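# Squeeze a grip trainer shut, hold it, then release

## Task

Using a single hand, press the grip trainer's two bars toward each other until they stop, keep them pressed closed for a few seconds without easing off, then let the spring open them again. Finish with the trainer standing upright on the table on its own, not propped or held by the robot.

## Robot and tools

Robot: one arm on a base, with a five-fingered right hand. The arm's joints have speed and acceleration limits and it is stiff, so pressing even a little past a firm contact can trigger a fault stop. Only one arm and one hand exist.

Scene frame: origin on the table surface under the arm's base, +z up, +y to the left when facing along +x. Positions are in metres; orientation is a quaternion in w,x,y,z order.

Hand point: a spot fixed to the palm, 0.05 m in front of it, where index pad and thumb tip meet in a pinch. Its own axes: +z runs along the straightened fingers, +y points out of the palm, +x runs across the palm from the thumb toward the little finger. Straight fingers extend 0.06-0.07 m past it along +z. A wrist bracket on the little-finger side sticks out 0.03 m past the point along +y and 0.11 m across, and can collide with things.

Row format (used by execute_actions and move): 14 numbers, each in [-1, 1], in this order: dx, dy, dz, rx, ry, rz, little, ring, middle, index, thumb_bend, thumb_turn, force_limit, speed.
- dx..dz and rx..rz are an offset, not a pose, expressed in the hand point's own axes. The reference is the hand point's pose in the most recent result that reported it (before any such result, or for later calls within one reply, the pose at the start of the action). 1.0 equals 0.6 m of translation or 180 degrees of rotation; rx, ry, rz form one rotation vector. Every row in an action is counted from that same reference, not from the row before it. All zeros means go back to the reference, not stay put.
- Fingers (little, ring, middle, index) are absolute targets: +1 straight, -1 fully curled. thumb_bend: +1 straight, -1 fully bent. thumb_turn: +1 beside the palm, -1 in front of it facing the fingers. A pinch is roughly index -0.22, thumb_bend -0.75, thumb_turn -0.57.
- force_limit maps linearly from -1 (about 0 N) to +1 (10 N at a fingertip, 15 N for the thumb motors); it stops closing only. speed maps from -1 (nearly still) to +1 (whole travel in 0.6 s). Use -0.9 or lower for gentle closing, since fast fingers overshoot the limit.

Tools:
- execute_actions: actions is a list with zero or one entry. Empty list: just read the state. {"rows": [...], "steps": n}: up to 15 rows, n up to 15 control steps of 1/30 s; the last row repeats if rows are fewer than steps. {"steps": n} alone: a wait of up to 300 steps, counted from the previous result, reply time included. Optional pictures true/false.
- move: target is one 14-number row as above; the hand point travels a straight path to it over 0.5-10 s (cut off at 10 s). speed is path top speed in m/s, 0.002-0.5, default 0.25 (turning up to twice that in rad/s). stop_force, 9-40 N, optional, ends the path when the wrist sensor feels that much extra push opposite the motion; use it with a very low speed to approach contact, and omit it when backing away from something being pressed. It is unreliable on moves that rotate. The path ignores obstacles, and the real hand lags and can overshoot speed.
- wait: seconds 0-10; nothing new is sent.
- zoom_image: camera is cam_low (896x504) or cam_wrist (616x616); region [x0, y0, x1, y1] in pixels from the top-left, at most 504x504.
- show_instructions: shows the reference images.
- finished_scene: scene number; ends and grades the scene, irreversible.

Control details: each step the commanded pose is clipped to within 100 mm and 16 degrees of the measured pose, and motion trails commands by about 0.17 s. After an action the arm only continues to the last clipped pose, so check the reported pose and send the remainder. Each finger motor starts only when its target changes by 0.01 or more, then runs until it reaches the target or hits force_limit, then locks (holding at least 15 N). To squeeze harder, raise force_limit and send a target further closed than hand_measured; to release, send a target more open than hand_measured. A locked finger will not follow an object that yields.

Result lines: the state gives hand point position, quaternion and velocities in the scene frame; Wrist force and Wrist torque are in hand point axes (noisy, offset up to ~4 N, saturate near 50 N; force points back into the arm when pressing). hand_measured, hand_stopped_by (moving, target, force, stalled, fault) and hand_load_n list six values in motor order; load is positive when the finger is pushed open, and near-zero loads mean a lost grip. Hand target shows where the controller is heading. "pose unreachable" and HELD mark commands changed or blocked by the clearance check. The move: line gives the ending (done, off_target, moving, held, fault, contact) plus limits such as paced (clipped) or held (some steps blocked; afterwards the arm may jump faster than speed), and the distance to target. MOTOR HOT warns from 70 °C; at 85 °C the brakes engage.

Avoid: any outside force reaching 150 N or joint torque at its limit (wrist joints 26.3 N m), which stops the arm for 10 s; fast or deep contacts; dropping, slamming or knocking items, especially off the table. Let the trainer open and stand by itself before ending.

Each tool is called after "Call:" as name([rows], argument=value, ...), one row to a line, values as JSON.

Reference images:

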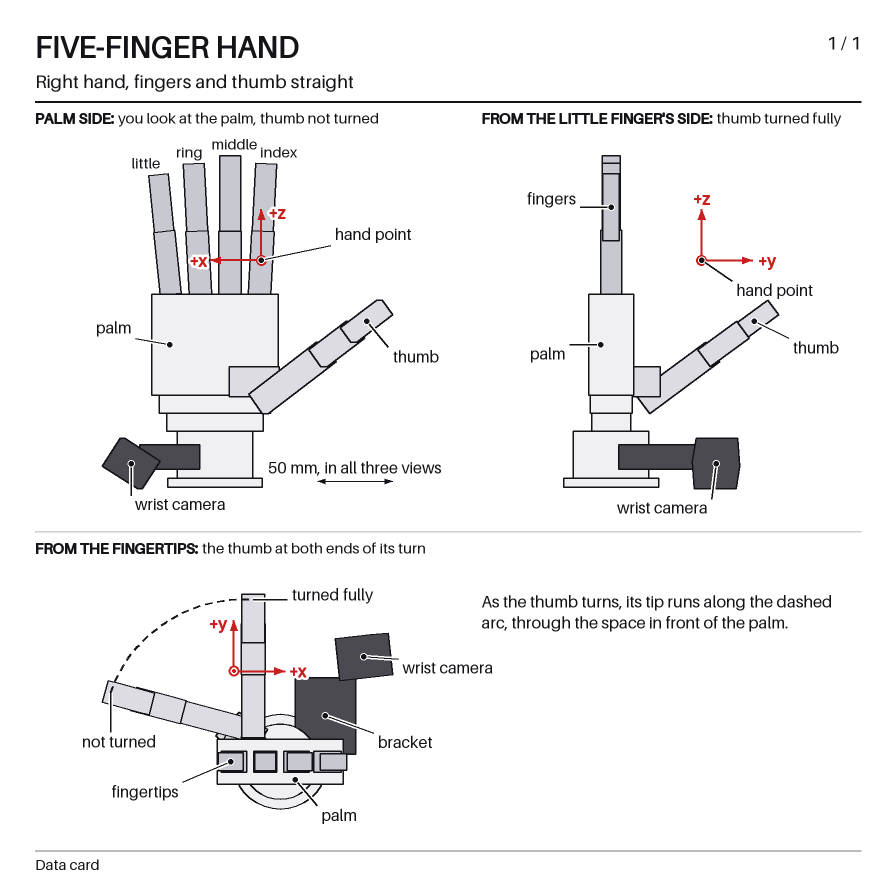

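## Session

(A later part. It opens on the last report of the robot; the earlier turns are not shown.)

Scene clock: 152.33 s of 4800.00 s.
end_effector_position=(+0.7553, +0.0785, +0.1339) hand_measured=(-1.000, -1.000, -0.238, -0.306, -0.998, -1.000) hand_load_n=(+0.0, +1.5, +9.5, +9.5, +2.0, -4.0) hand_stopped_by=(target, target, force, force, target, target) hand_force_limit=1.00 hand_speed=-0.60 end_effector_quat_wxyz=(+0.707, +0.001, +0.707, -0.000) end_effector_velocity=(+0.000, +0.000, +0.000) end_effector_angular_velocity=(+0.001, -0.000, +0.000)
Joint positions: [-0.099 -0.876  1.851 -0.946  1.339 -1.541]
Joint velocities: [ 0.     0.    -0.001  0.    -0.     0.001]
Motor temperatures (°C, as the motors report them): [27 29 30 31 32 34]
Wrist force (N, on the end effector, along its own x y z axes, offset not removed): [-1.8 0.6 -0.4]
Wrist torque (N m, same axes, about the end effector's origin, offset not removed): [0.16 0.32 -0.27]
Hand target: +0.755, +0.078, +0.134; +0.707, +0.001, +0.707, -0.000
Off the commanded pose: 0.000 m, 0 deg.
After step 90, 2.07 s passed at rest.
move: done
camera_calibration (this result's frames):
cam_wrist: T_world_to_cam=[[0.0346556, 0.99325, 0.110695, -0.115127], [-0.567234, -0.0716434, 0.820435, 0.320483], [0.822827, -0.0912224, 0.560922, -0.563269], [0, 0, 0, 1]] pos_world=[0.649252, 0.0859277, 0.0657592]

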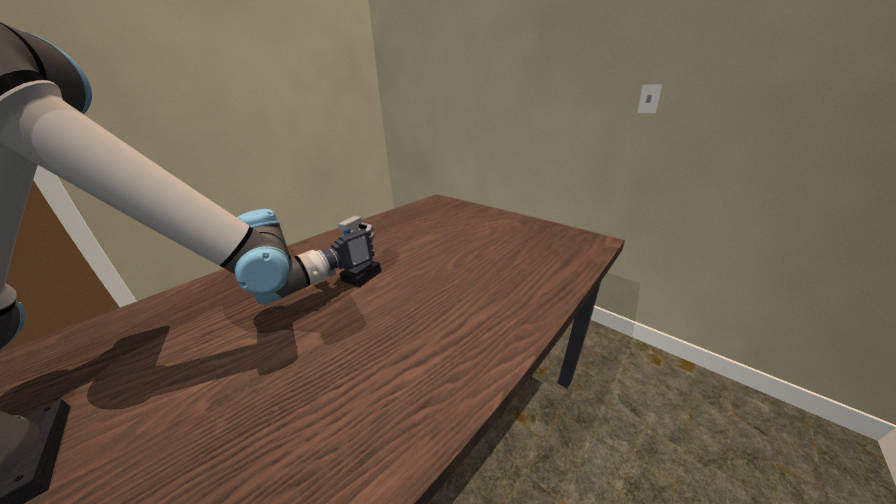

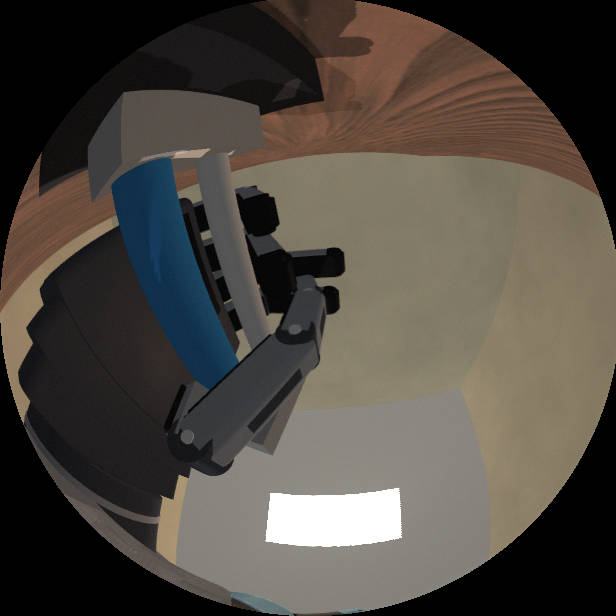

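Call:
move(target=[0,0,0,0,0,0,1,1,1,1,1,-1,1,0.5])

Call:
move(target=[0,-0.008,-0.2,0,0,0,1,1,1,1,1,-1,1,0.5], speed=0.15)

Scene clock: 164.97 s of 4800.00 s.
end_effector_position=(+0.7553, +0.0785, +0.1339) hand_measured=(+1.000, +1.000, +1.000, +1.000, +1.000, -1.000) hand_load_n=(+0.0, +0.0, +0.0, +0.0, +0.0, +0.0) hand_stopped_by=(target, target, target, target, target, target) hand_force_limit=1.00 hand_speed=0.50 end_effector_quat_wxyz=(+0.707, +0.001, +0.707, -0.000) end_effector_velocity=(+0.000, +0.000, -0.000) end_effector_angular_velocity=(+0.001, +0.001, +0.000)
Joint positions: [-0.099 -0.876  1.851 -0.946  1.339 -1.541]
Joint velocities: [ 0.     0.    -0.     0.001  0.     0.   ]
Motor temperatures (°C, as the motors report them): [27 29 30 31 32 34]
Wrist force (N, on the end effector, along its own x y z axes, offset not removed): [-5.3 3.7 4.1]
Wrist torque (N m, same axes, about the end effector's origin, offset not removed): [0.19 0.51 -0.31]
Hand target: +0.755, +0.078, +0.134; +0.707, +0.001, +0.707, -0.000
Off the commanded pose: 0.000 m, 0 deg.
After step 90, 8.10 s passed at rest.
move: done
camera_calibration (this result's frames):
cam_wrist: T_world_to_cam=[[0.0346555, 0.99325, 0.110695, -0.115127], [-0.567234, -0.0716434, 0.820434, 0.320483], [0.822827, -0.0912223, 0.560922, -0.563269], [0, 0, 0, 1]] pos_world=[0.649252, 0.0859277, 0.0657592]

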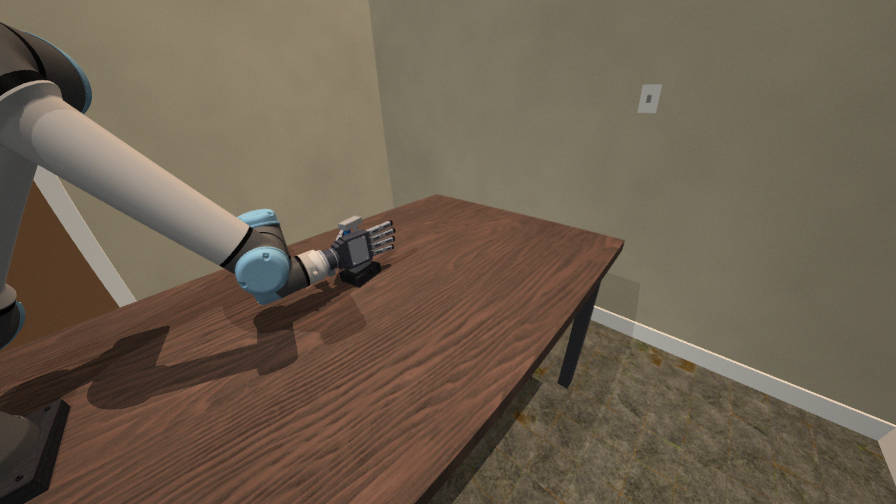

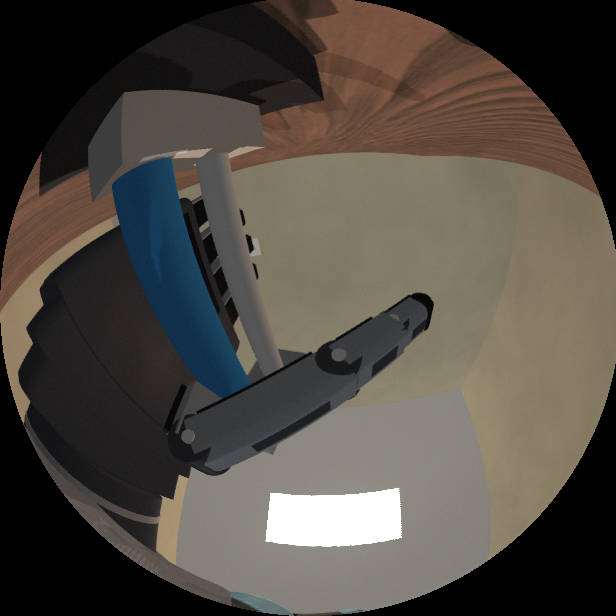

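Scene clock: 166.37 s of 4800.00 s.
end_effector_position=(+0.6356, +0.0739, +0.1341) hand_measured=(+1.000, +1.000, +1.000, +1.000, +1.000, -1.000) hand_load_n=(+0.0, +0.0, +0.0, +0.0, +0.0, +0.0) hand_stopped_by=(target, target, target, target, target, target) hand_force_limit=1.00 hand_speed=0.50 end_effector_quat_wxyz=(+0.707, +0.001, +0.707, -0.000) end_effector_velocity=(-0.002, -0.000, +0.000) end_effector_angular_velocity=(+0.000, -0.001, +0.000)
Joint positions: [-0.186 -1.041  2.214 -1.144  1.252 -1.544]
Joint velocities: [-0.003 -0.003  0.006 -0.004 -0.003  0.001]
Motor temperatures (°C, as the motors report them): [27 29 30 31 32 34]
Wrist force (N, on the end effector, along its own x y z axes, offset not removed): [1.5 -0.6 0.4]
Wrist torque (N m, same axes, about the end effector's origin, offset not removed): [-0.25 -0.35 -0.04]
Hand target: +0.635, +0.074, +0.134; +0.707, +0.001, +0.707, -0.000
Off the commanded pose: 0.000 m, 0 deg.
move: done
camera_calibration (this result's frames):
cam_wrist: T_world_to_cam=[[0.034685, 0.993255, 0.110644, -0.1065], [-0.567198, -0.071589, 0.820464, 0.252046], [0.822851, -0.0912148, 0.560889, -0.46531], [0, 0, 0, 1]] pos_world=[0.529534, 0.0813826, 0.0659766]

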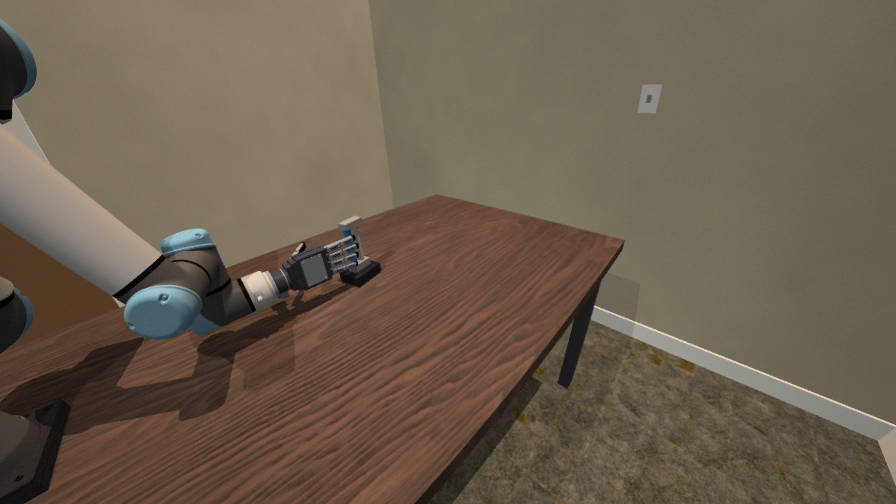

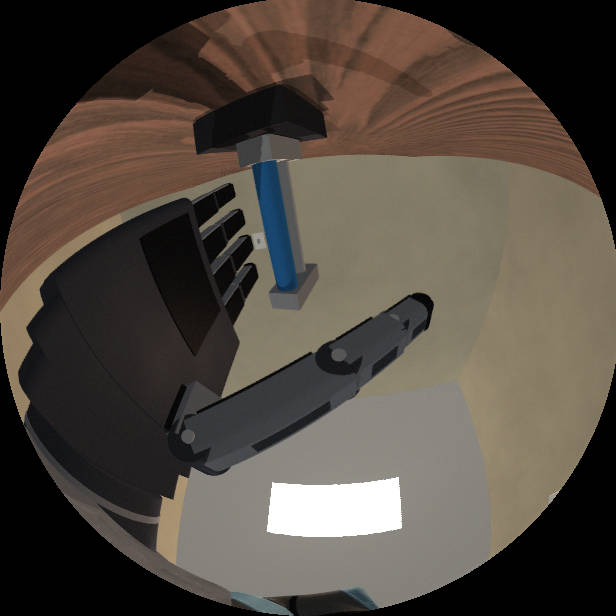

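Call:
move(target=[0,0,-0.133,0,0,0,1,1,1,1,1,-1,1,0.5])

Call:
move(target=[0,0.13,0.175,0.333,0,0,1,1,1,1,1,-1,1,0.5])

Scene clock: 181.40 s of 4800.00 s.
end_effector_position=(+0.5561, +0.0741, +0.1343) hand_measured=(+1.000, +1.000, +1.000, +1.000, +1.000, -1.000) hand_load_n=(+0.0, +0.0, +0.0, +0.0, +0.0, +0.0) hand_stopped_by=(target, target, target, target, target, target) hand_force_limit=1.00 hand_speed=0.50 end_effector_quat_wxyz=(+0.707, +0.001, +0.707, -0.000) end_effector_velocity=(-0.003, -0.000, +0.000) end_effector_angular_velocity=(-0.000, +0.000, +0.000)
Joint positions: [-0.274 -1.139  2.445 -1.275  1.164 -1.547]
Joint velocities: [-0.006 -0.004  0.008 -0.004 -0.006 -0.001]
Motor temperatures (°C, as the motors report them): [27 29 30 31 32 34]
Wrist force (N, on the end effector, along its own x y z axes, offset not removed): [0.1 3.8 1.9]
Wrist torque (N m, same axes, about the end effector's origin, offset not removed): [0.56 -0.16 0.40]
Hand target: +0.556, +0.074, +0.134; +0.707, +0.001, +0.707, -0.000
Off the commanded pose: 0.000 m, 0 deg.
After step 90, 11.00 s passed at rest.
move: done
camera_calibration (this result's frames):
cam_wrist: T_world_to_cam=[[0.0347569, 0.993257, 0.110602, -0.103976], [-0.56715, -0.0715189, 0.820503, 0.206828], [0.822881, -0.0912459, 0.56084, -0.39997], [0, 0, 0, 1]] pos_world=[0.450044, 0.0815718, 0.066116]

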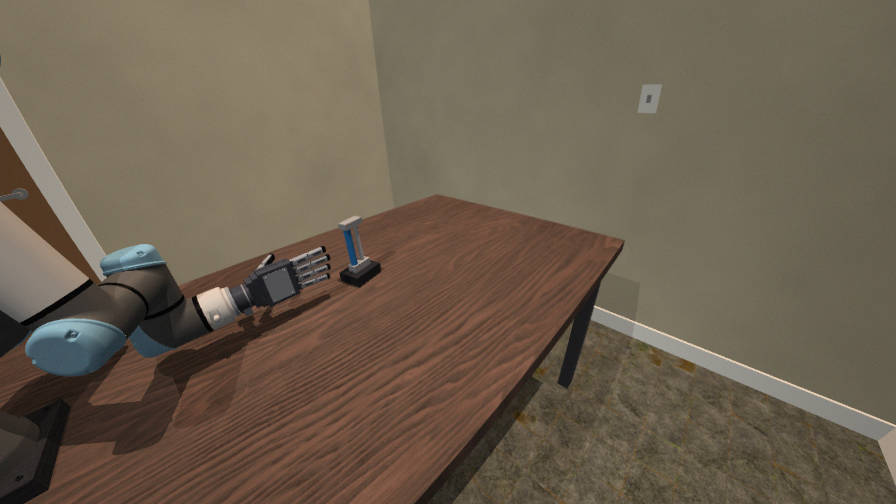

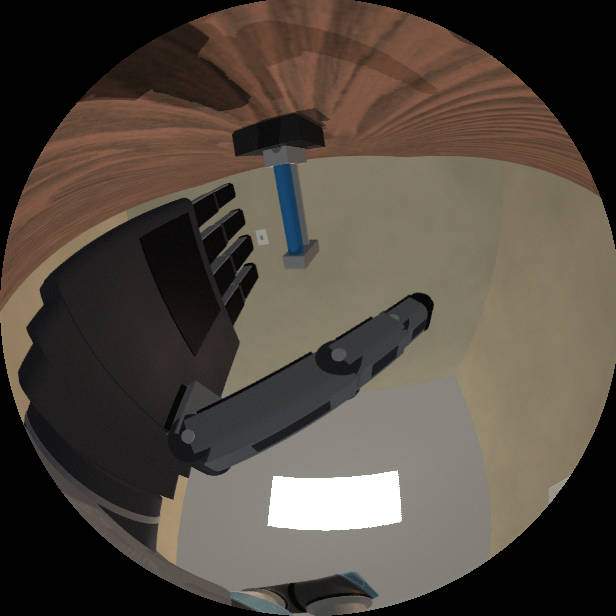

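Scene clock: 184.20 s of 4800.00 s.
end_effector_position=(+0.6611, +0.1521, +0.1341) hand_measured=(+1.000, +1.000, +1.000, +1.000, +1.000, -1.000) hand_load_n=(+0.0, +0.0, +0.0, +0.0, +0.0, +0.0) hand_stopped_by=(target, target, target, target, target, target) hand_force_limit=1.00 hand_speed=0.50 end_effector_quat_wxyz=(+0.614, +0.352, +0.611, -0.354) end_effector_velocity=(+0.001, +0.000, -0.000) end_effector_angular_velocity=(+0.025, +0.013, -0.010)
Joint positions: [ 0.512 -0.724  1.491 -0.51   2.989 -1.323]
Joint velocities: [ 0.003  0.036 -0.083  0.249  0.005  0.201]
Motor temperatures (°C, as the motors report them): [27 29 30 31 32 34]
Wrist force (N, on the end effector, along its own x y z axes, offset not removed): [-0.3 3.8 -1.7]
Wrist torque (N m, same axes, about the end effector's origin, offset not removed): [0.68 0.11 -0.05]
Hand target: +0.661, +0.152, +0.134; +0.613, +0.353, +0.612, -0.354
Off the commanded pose: 0.000 m, 0 deg.
move: done
camera_calibration (this result's frames):
cam_wrist: T_world_to_cam=[[0.875731, 0.470282, 0.109223, -0.661332], [-0.348416, 0.458988, 0.817274, 0.0472529], [0.334217, -0.753767, 0.565804, -0.0559698], [0, 0, 0, 1]] pos_world=[0.614319, 0.247136, 0.0652822]

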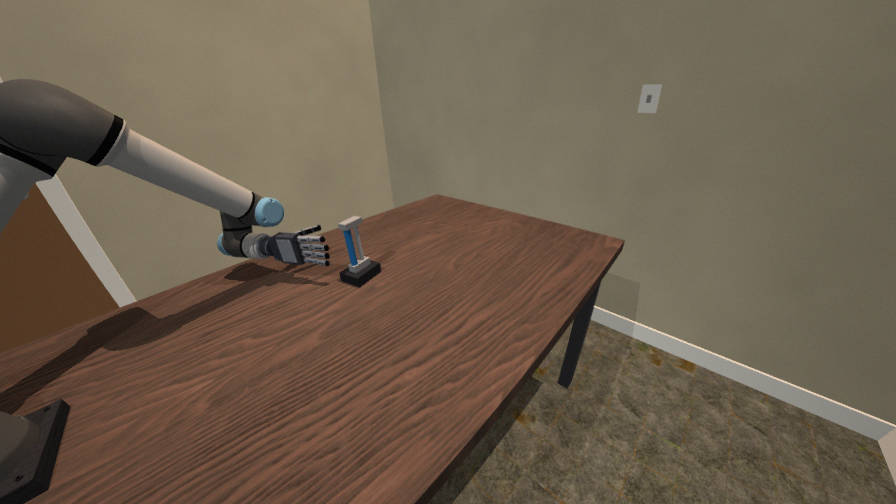

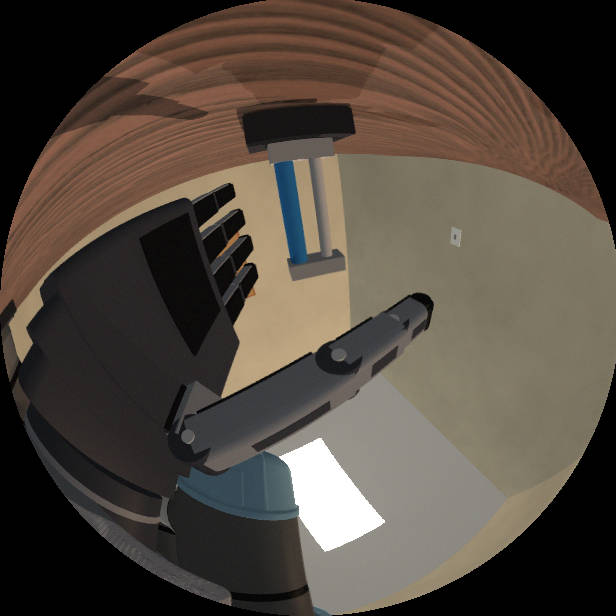

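Call:
move(target=[0,0.013,0.25,0,0,0,1,1,1,1,1,-1,1,0.5], speed=0.08)

Scene clock: 193.10 s of 4800.00 s.
end_effector_position=(+0.7429, +0.0264, +0.1349) hand_measured=(+1.000, +1.000, +1.000, +1.000, +1.000, -1.000) hand_load_n=(+0.0, +0.0, +0.0, +0.0, +0.0, +0.0) hand_stopped_by=(target, target, target, target, target, target) hand_force_limit=1.00 hand_speed=0.50 end_effector_quat_wxyz=(+0.614, +0.352, +0.611, -0.354) end_effector_velocity=(+0.002, -0.002, -0.000) end_effector_angular_velocity=(-0.001, +0.001, -0.000)
Joint positions: [ 0.267 -0.719  1.493 -0.672  2.747 -1.484]
Joint velocities: [-0.004  0.001 -0.002 -0.    -0.004 -0.002]
Motor temperatures (°C, as the motors report them): [27 29 30 31 32 34]
Wrist force (N, on the end effector, along its own x y z axes, offset not removed): [2.4 -0.3 0.1]
Wrist torque (N m, same axes, about the end effector's origin, offset not removed): [-0.18 -0.42 0.31]
Hand target: +0.743, +0.026, +0.135; +0.614, +0.352, +0.611, -0.354
Off the commanded pose: 0.000 m, 0 deg.
After step 100, 3.20 s passed at rest.
move: done
camera_calibration (this result's frames):
cam_wrist: T_world_to_cam=[[0.875737, 0.470278, 0.109195, -0.673877], [-0.348419, 0.45906, 0.817232, 0.132814], [0.334199, -0.753726, 0.56587, -0.178551], [0, 0, 0, 1]] pos_world=[0.696086, 0.121362, 0.0660805]

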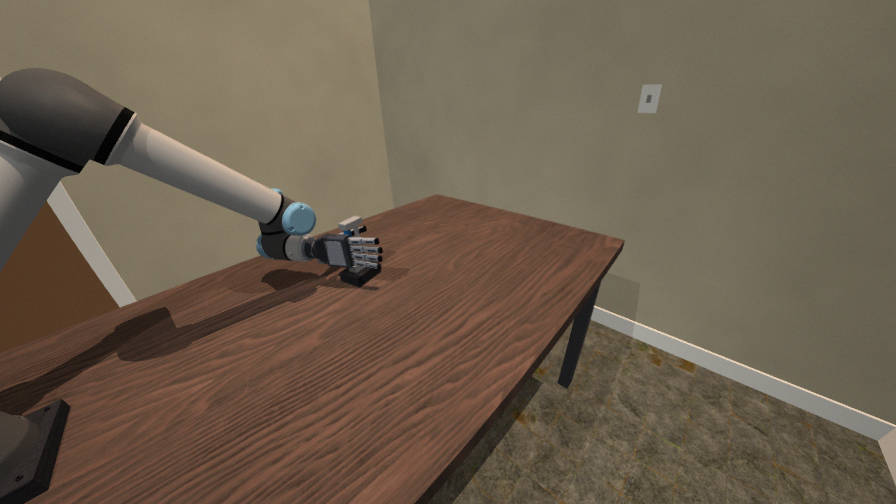

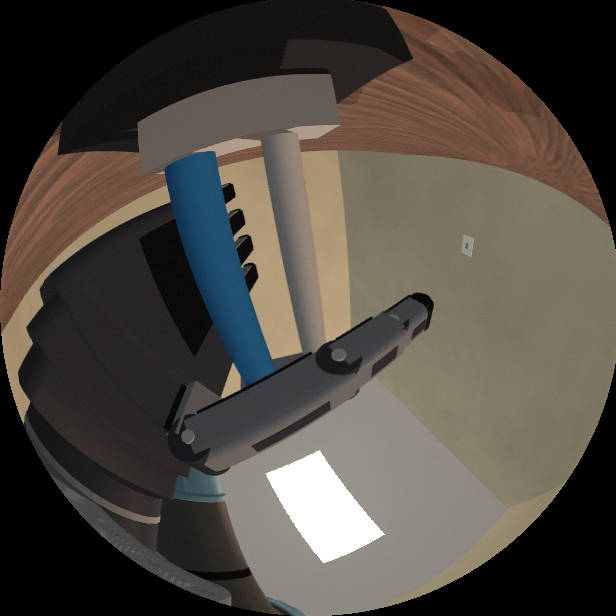

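Call:
move(target=[0,0,0,0,0,0,-1,-1,-1,-1,1,-1,1,-0.6])

Scene clock: 199.27 s of 4800.00 s.
end_effector_position=(+0.7429, +0.0264, +0.1349) hand_measured=(-1.000, -1.000, -0.984, -1.000, +1.000, -1.000) hand_load_n=(+0.0, +0.0, +9.5, +0.0, +0.5, +0.0) hand_stopped_by=(target, target, force, target, target, target) hand_force_limit=1.00 hand_speed=-0.60 end_effector_quat_wxyz=(+0.614, +0.352, +0.611, -0.354) end_effector_velocity=(-0.000, +0.000, +0.000) end_effector_angular_velocity=(+0.000, -0.001, +0.000)
Joint positions: [ 0.267 -0.719  1.493 -0.672  2.747 -1.484]
Joint velocities: [ 0.    -0.001  0.001 -0.    -0.     0.001]
Motor temperatures (°C, as the motors report them): [27 29 30 31 32 34]
Wrist force (N, on the end effector, along its own x y z axes, offset not removed): [2.4 -3.5 -1.4]
Wrist torque (N m, same axes, about the end effector's origin, offset not removed): [-0.24 -0.27 0.10]
Hand target: +0.743, +0.026, +0.135; +0.614, +0.352, +0.611, -0.354
Off the commanded pose: 0.000 m, 0 deg.
move: done
camera_calibration (this result's frames):
cam_wrist: T_world_to_cam=[[0.875728, 0.470297, 0.109182, -0.673874], [-0.348417, 0.459052, 0.817237, 0.132793], [0.334224, -0.753718, 0.565865, -0.178549], [0, 0, 0, 1]] pos_world=[0.696073, 0.121386, 0.0660861]

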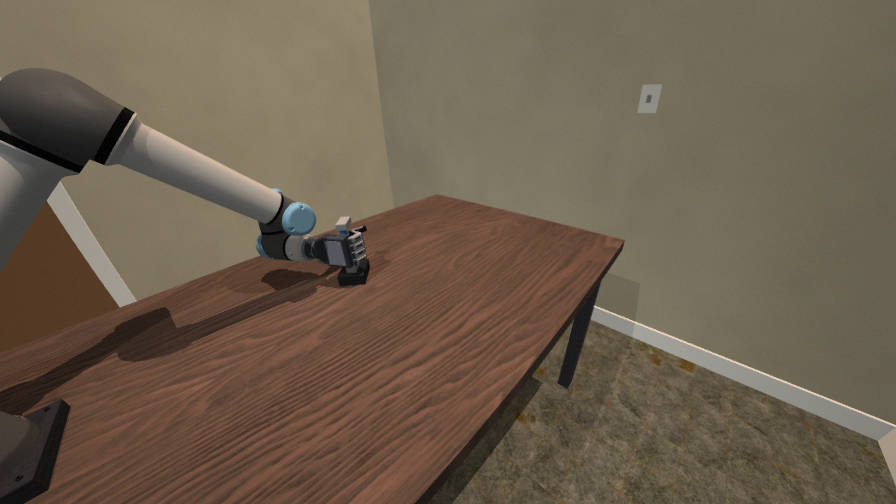

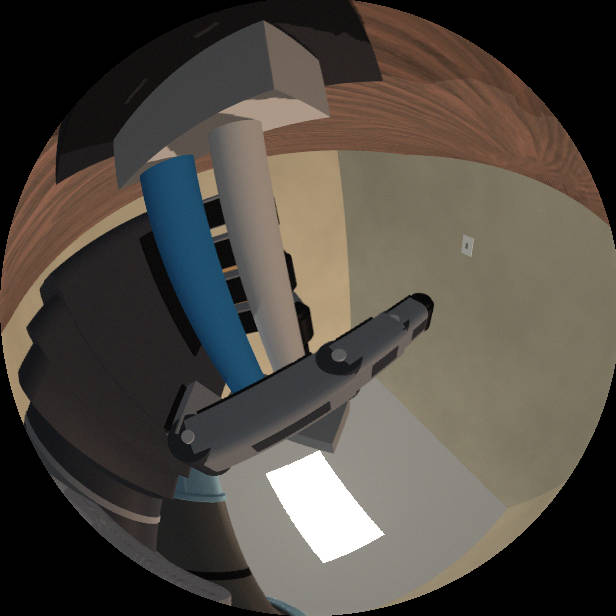

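Gray is wedged at the thumb now; bend the thumb.

Call:
move(target=[0,0,0,0,0,0,-1,-1,-1,-1,-1,-1,1,-0.6])

Scene clock: 206.00 s of 4800.00 s.
end_effector_position=(+0.7429, +0.0264, +0.1349) hand_measured=(-1.000, -1.000, -0.982, -1.000, -0.014, -1.000) hand_load_n=(+0.0, +0.0, +13.0, +3.0, +14.5, +3.0) hand_stopped_by=(target, target, force, target, force, target) hand_force_limit=1.00 hand_speed=-0.60 end_effector_quat_wxyz=(+0.614, +0.352, +0.611, -0.354) end_effector_velocity=(+0.000, -0.000, -0.001) end_effector_angular_velocity=(-0.001, +0.002, -0.000)
Joint positions: [ 0.267 -0.719  1.493 -0.672  2.747 -1.484]
Joint velocities: [-0.     0.001 -0.     0.001  0.    -0.001]
Motor temperatures (°C, as the motors report them): [27 29 30 31 32 34]
Wrist force (N, on the end effector, along its own x y z axes, offset not removed): [-2.4 3.6 0.1]
Wrist torque (N m, same axes, about the end effector's origin, offset not removed): [0.34 0.29 -0.27]
Hand target: +0.743, +0.026, +0.135; +0.614, +0.352, +0.611, -0.354
Off the commanded pose: 0.000 m, 0 deg.
After step 90, 0.97 s passed at rest.
move: done
camera_calibration (this result's frames):
cam_wrist: T_world_to_cam=[[0.875723, 0.470304, 0.109191, -0.673878], [-0.348428, 0.459048, 0.817235, 0.132798], [0.334225, -0.753717, 0.565867, -0.178551], [0, 0, 0, 1]] pos_world=[0.696078, 0.12139, 0.0660906]

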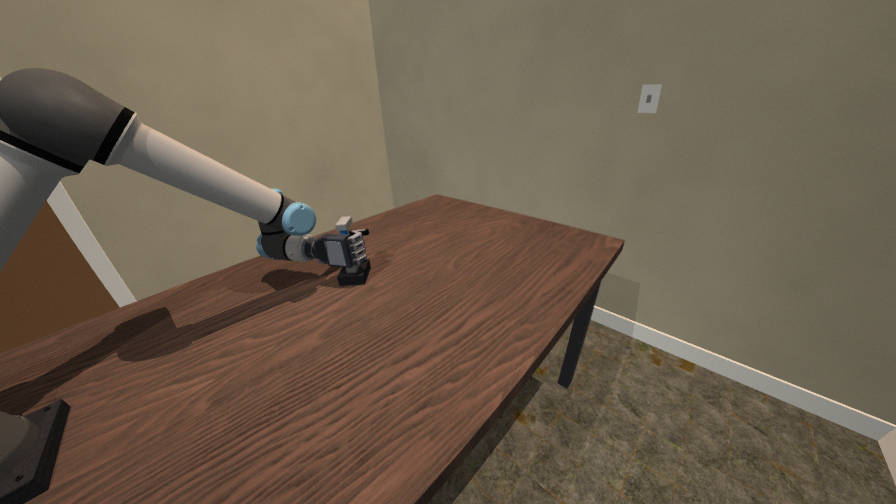

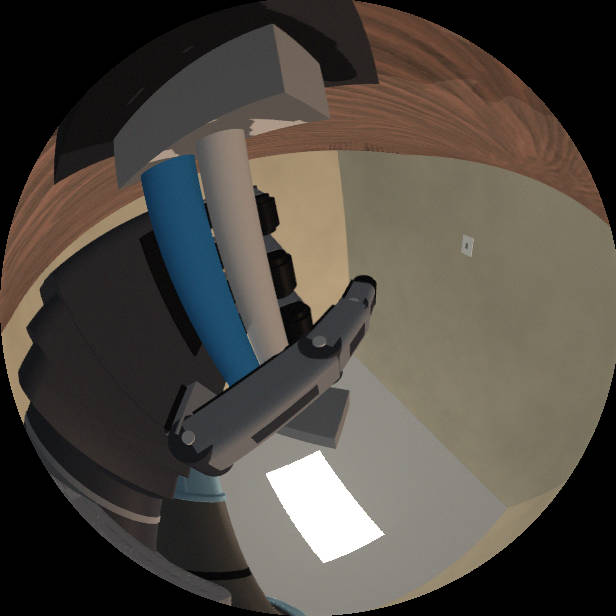

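Call:
move(target=[0,0,0,0,0,0,-1,-1,-1,-1,-0.9,-1,1,-0.6])

Call:
zoom_image(camera="cam_wrist", region=[100, 20, 350, 270])

Scene clock: 212.20 s of 4800.00 s.
end_effector_position=(+0.7429, +0.0264, +0.1349) hand_measured=(-1.000, -1.000, -0.982, -1.000, -0.012, -1.000) hand_load_n=(+0.0, +0.0, +13.0, +3.0, +14.5, +3.0) hand_stopped_by=(target, target, force, target, force, target) hand_force_limit=1.00 hand_speed=-0.60 end_effector_quat_wxyz=(+0.614, +0.352, +0.611, -0.354) end_effector_velocity=(+0.000, +0.000, -0.000) end_effector_angular_velocity=(-0.001, +0.001, +0.000)
Joint positions: [ 0.267 -0.719  1.493 -0.672  2.747 -1.484]
Joint velocities: [ 0.     0.    -0.    -0.    -0.    -0.002]
Motor temperatures (°C, as the motors report them): [27 29 30 31 32 34]
Wrist force (N, on the end effector, along its own x y z axes, offset not removed): [1.6 0.1 -1.6]
Wrist torque (N m, same axes, about the end effector's origin, offset not removed): [-0.08 -0.28 -0.11]
Hand target: +0.743, +0.026, +0.135; +0.614, +0.352, +0.611, -0.354
Off the commanded pose: 0.000 m, 0 deg.
After step 90, 2.50 s passed at rest.
move: done
camera_calibration (this result's frames):
cam_wrist: T_world_to_cam=[[0.875727, 0.470301, 0.109179, -0.673874], [-0.348417, 0.459051, 0.817238, 0.132792], [0.334229, -0.753717, 0.565864, -0.17855], [0, 0, 0, 1]] pos_world=[0.696072, 0.121389, 0.0660856]

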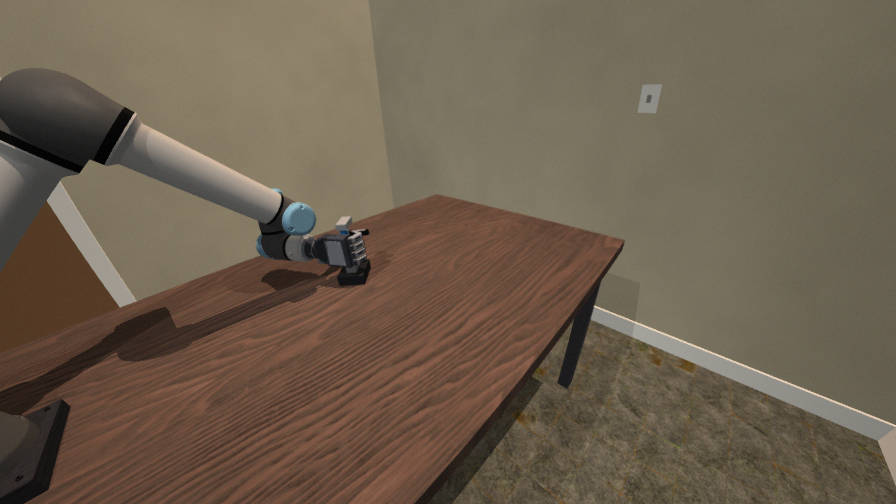

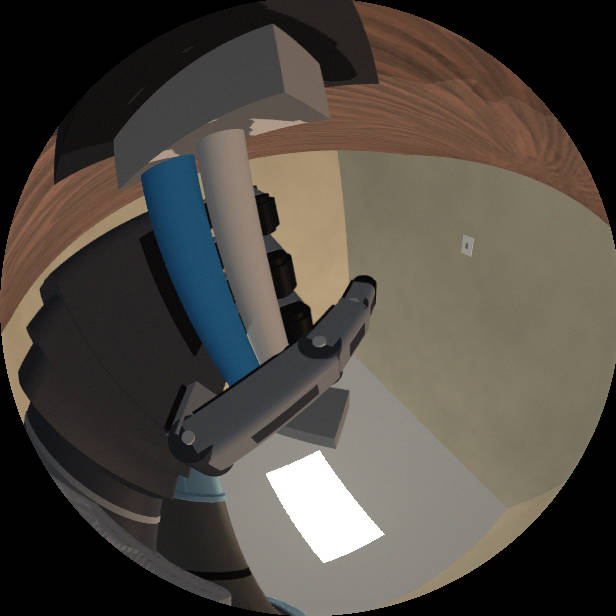

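Region (100, 20, 350, 270) of cam_wrist's 616x616 image, scaled by 2.016, with more detail than that image has.

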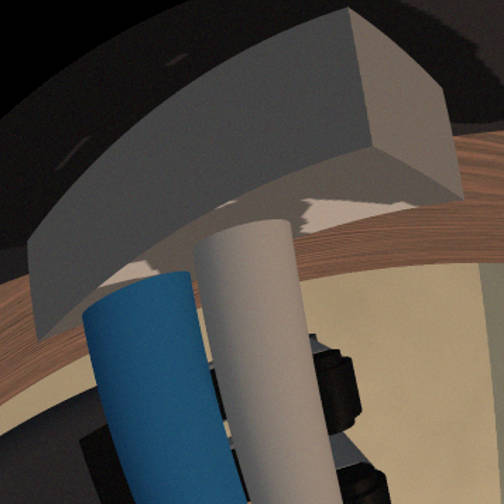

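Call:
move(target=[0,0,0,0,0,0,-1,-1,-0.93,-1,-1,-1,1,-0.7])

Call:
move(target=[0,0,0,0,0,0,-1,-1,-0.93,-1,-0.9,-1,1,-0.7])

Call:
zoom_image(camera="cam_wrist", region=[100, 20, 350, 270])

Scene clock: 228.30 s of 4800.00 s.
end_effector_position=(+0.7429, +0.0264, +0.1349) hand_measured=(-1.000, -1.000, -0.942, -1.000, -0.016, -1.000) hand_load_n=(+0.0, +1.5, -9.5, +4.5, +15.5, +4.0) hand_stopped_by=(target, target, stalled, target, force, target) hand_force_limit=1.00 hand_speed=-0.70 end_effector_quat_wxyz=(+0.614, +0.352, +0.611, -0.354) end_effector_velocity=(+0.000, +0.000, +0.001) end_effector_angular_velocity=(+0.000, -0.001, +0.000)
Joint positions: [ 0.267 -0.719  1.493 -0.672  2.747 -1.484]
Joint velocities: [ 0.    -0.001 -0.001 -0.     0.    -0.   ]
Motor temperatures (°C, as the motors report them): [27 30 30 31 32 34]
Wrist force (N, on the end effector, along its own x y z axes, offset not removed): [2.6 0.0 -2.8]
Wrist torque (N m, same axes, about the end effector's origin, offset not removed): [0.27 -0.42 0.12]
Hand target: +0.743, +0.026, +0.135; +0.614, +0.352, +0.611, -0.354
Off the commanded pose: 0.000 m, 0 deg.
After step 90, 12.40 s passed at rest.
move: done
camera_calibration (this result's frames):
cam_wrist: T_world_to_cam=[[0.875725, 0.470301, 0.109191, -0.673879], [-0.348427, 0.45905, 0.817234, 0.132796], [0.334222, -0.753718, 0.565867, -0.178549], [0, 0, 0, 1]] pos_world=[0.696077, 0.12139, 0.0660906]

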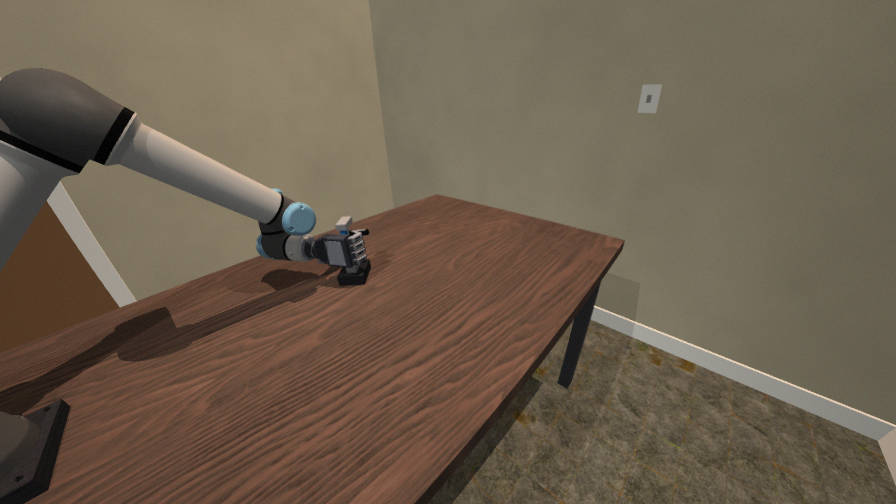

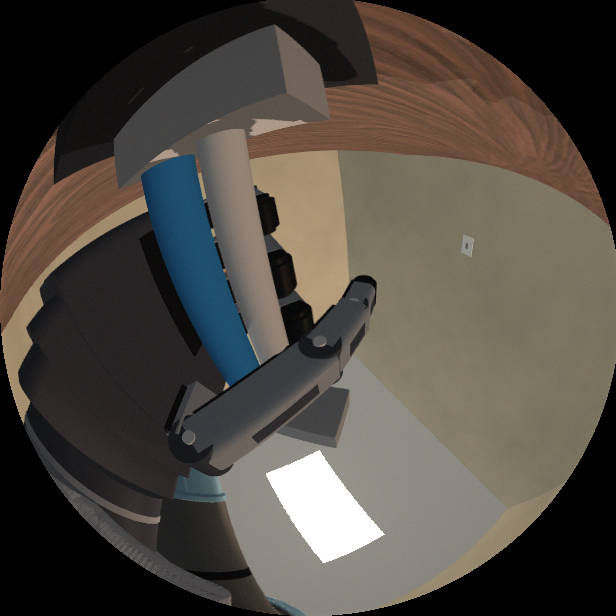

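Scene clock: 228.80 s of 4800.00 s.
end_effector_position=(+0.7429, +0.0264, +0.1349) hand_measured=(-1.000, -1.000, -0.942, -1.000, -0.016, -1.000) hand_load_n=(+0.0, +1.5, -9.5, +4.5, +15.5, +4.0) hand_stopped_by=(target, target, stalled, target, force, target) hand_force_limit=1.00 hand_speed=-0.70 end_effector_quat_wxyz=(+0.614, +0.352, +0.611, -0.354) end_effector_velocity=(+0.000, +0.000, +0.001) end_effector_angular_velocity=(-0.000, -0.001, +0.001)
Joint positions: [ 0.267 -0.719  1.493 -0.672  2.747 -1.484]
Joint velocities: [ 0.    -0.001 -0.    -0.001 -0.    -0.001]
Motor temperatures (°C, as the motors report them): [27 30 30 31 32 34]
Wrist force (N, on the end effector, along its own x y z axes, offset not removed): [-0.7 1.7 -3.7]
Wrist torque (N m, same axes, about the end effector's origin, offset not removed): [0.37 0.23 -0.04]
Hand target: +0.743, +0.026, +0.135; +0.614, +0.352, +0.611, -0.354
Off the commanded pose: 0.000 m, 0 deg.
move: done
camera_calibration (this result's frames):
cam_wrist: T_world_to_cam=[[0.875725, 0.470301, 0.109191, -0.673879], [-0.348427, 0.45905, 0.817234, 0.132796], [0.334222, -0.753718, 0.565867, -0.178549], [0, 0, 0, 1]] pos_world=[0.696077, 0.12139, 0.0660907]

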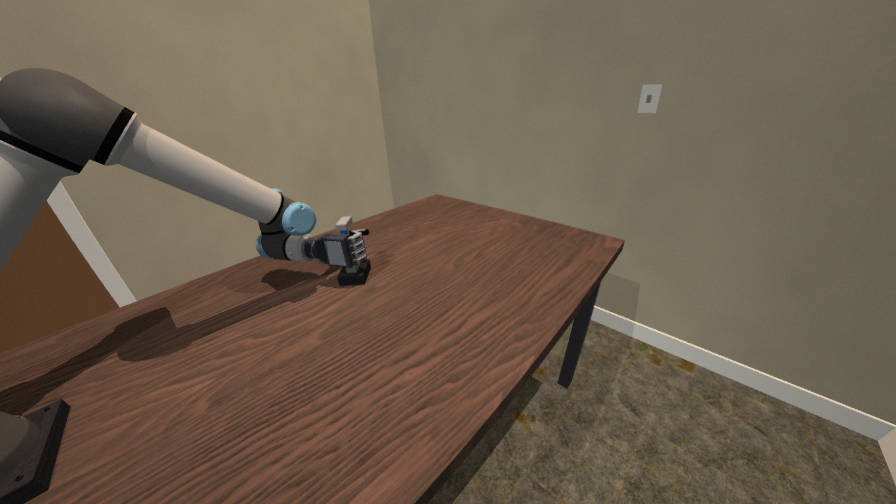

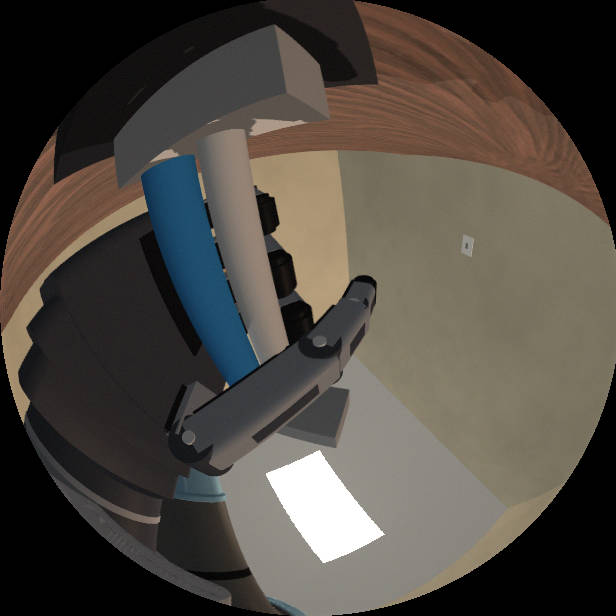

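Region (100, 20, 350, 270) of cam_wrist's 616x616 image, scaled by 2.016, with more detail than that image has.

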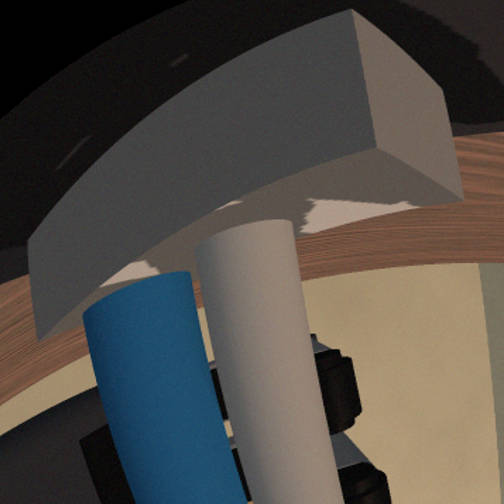

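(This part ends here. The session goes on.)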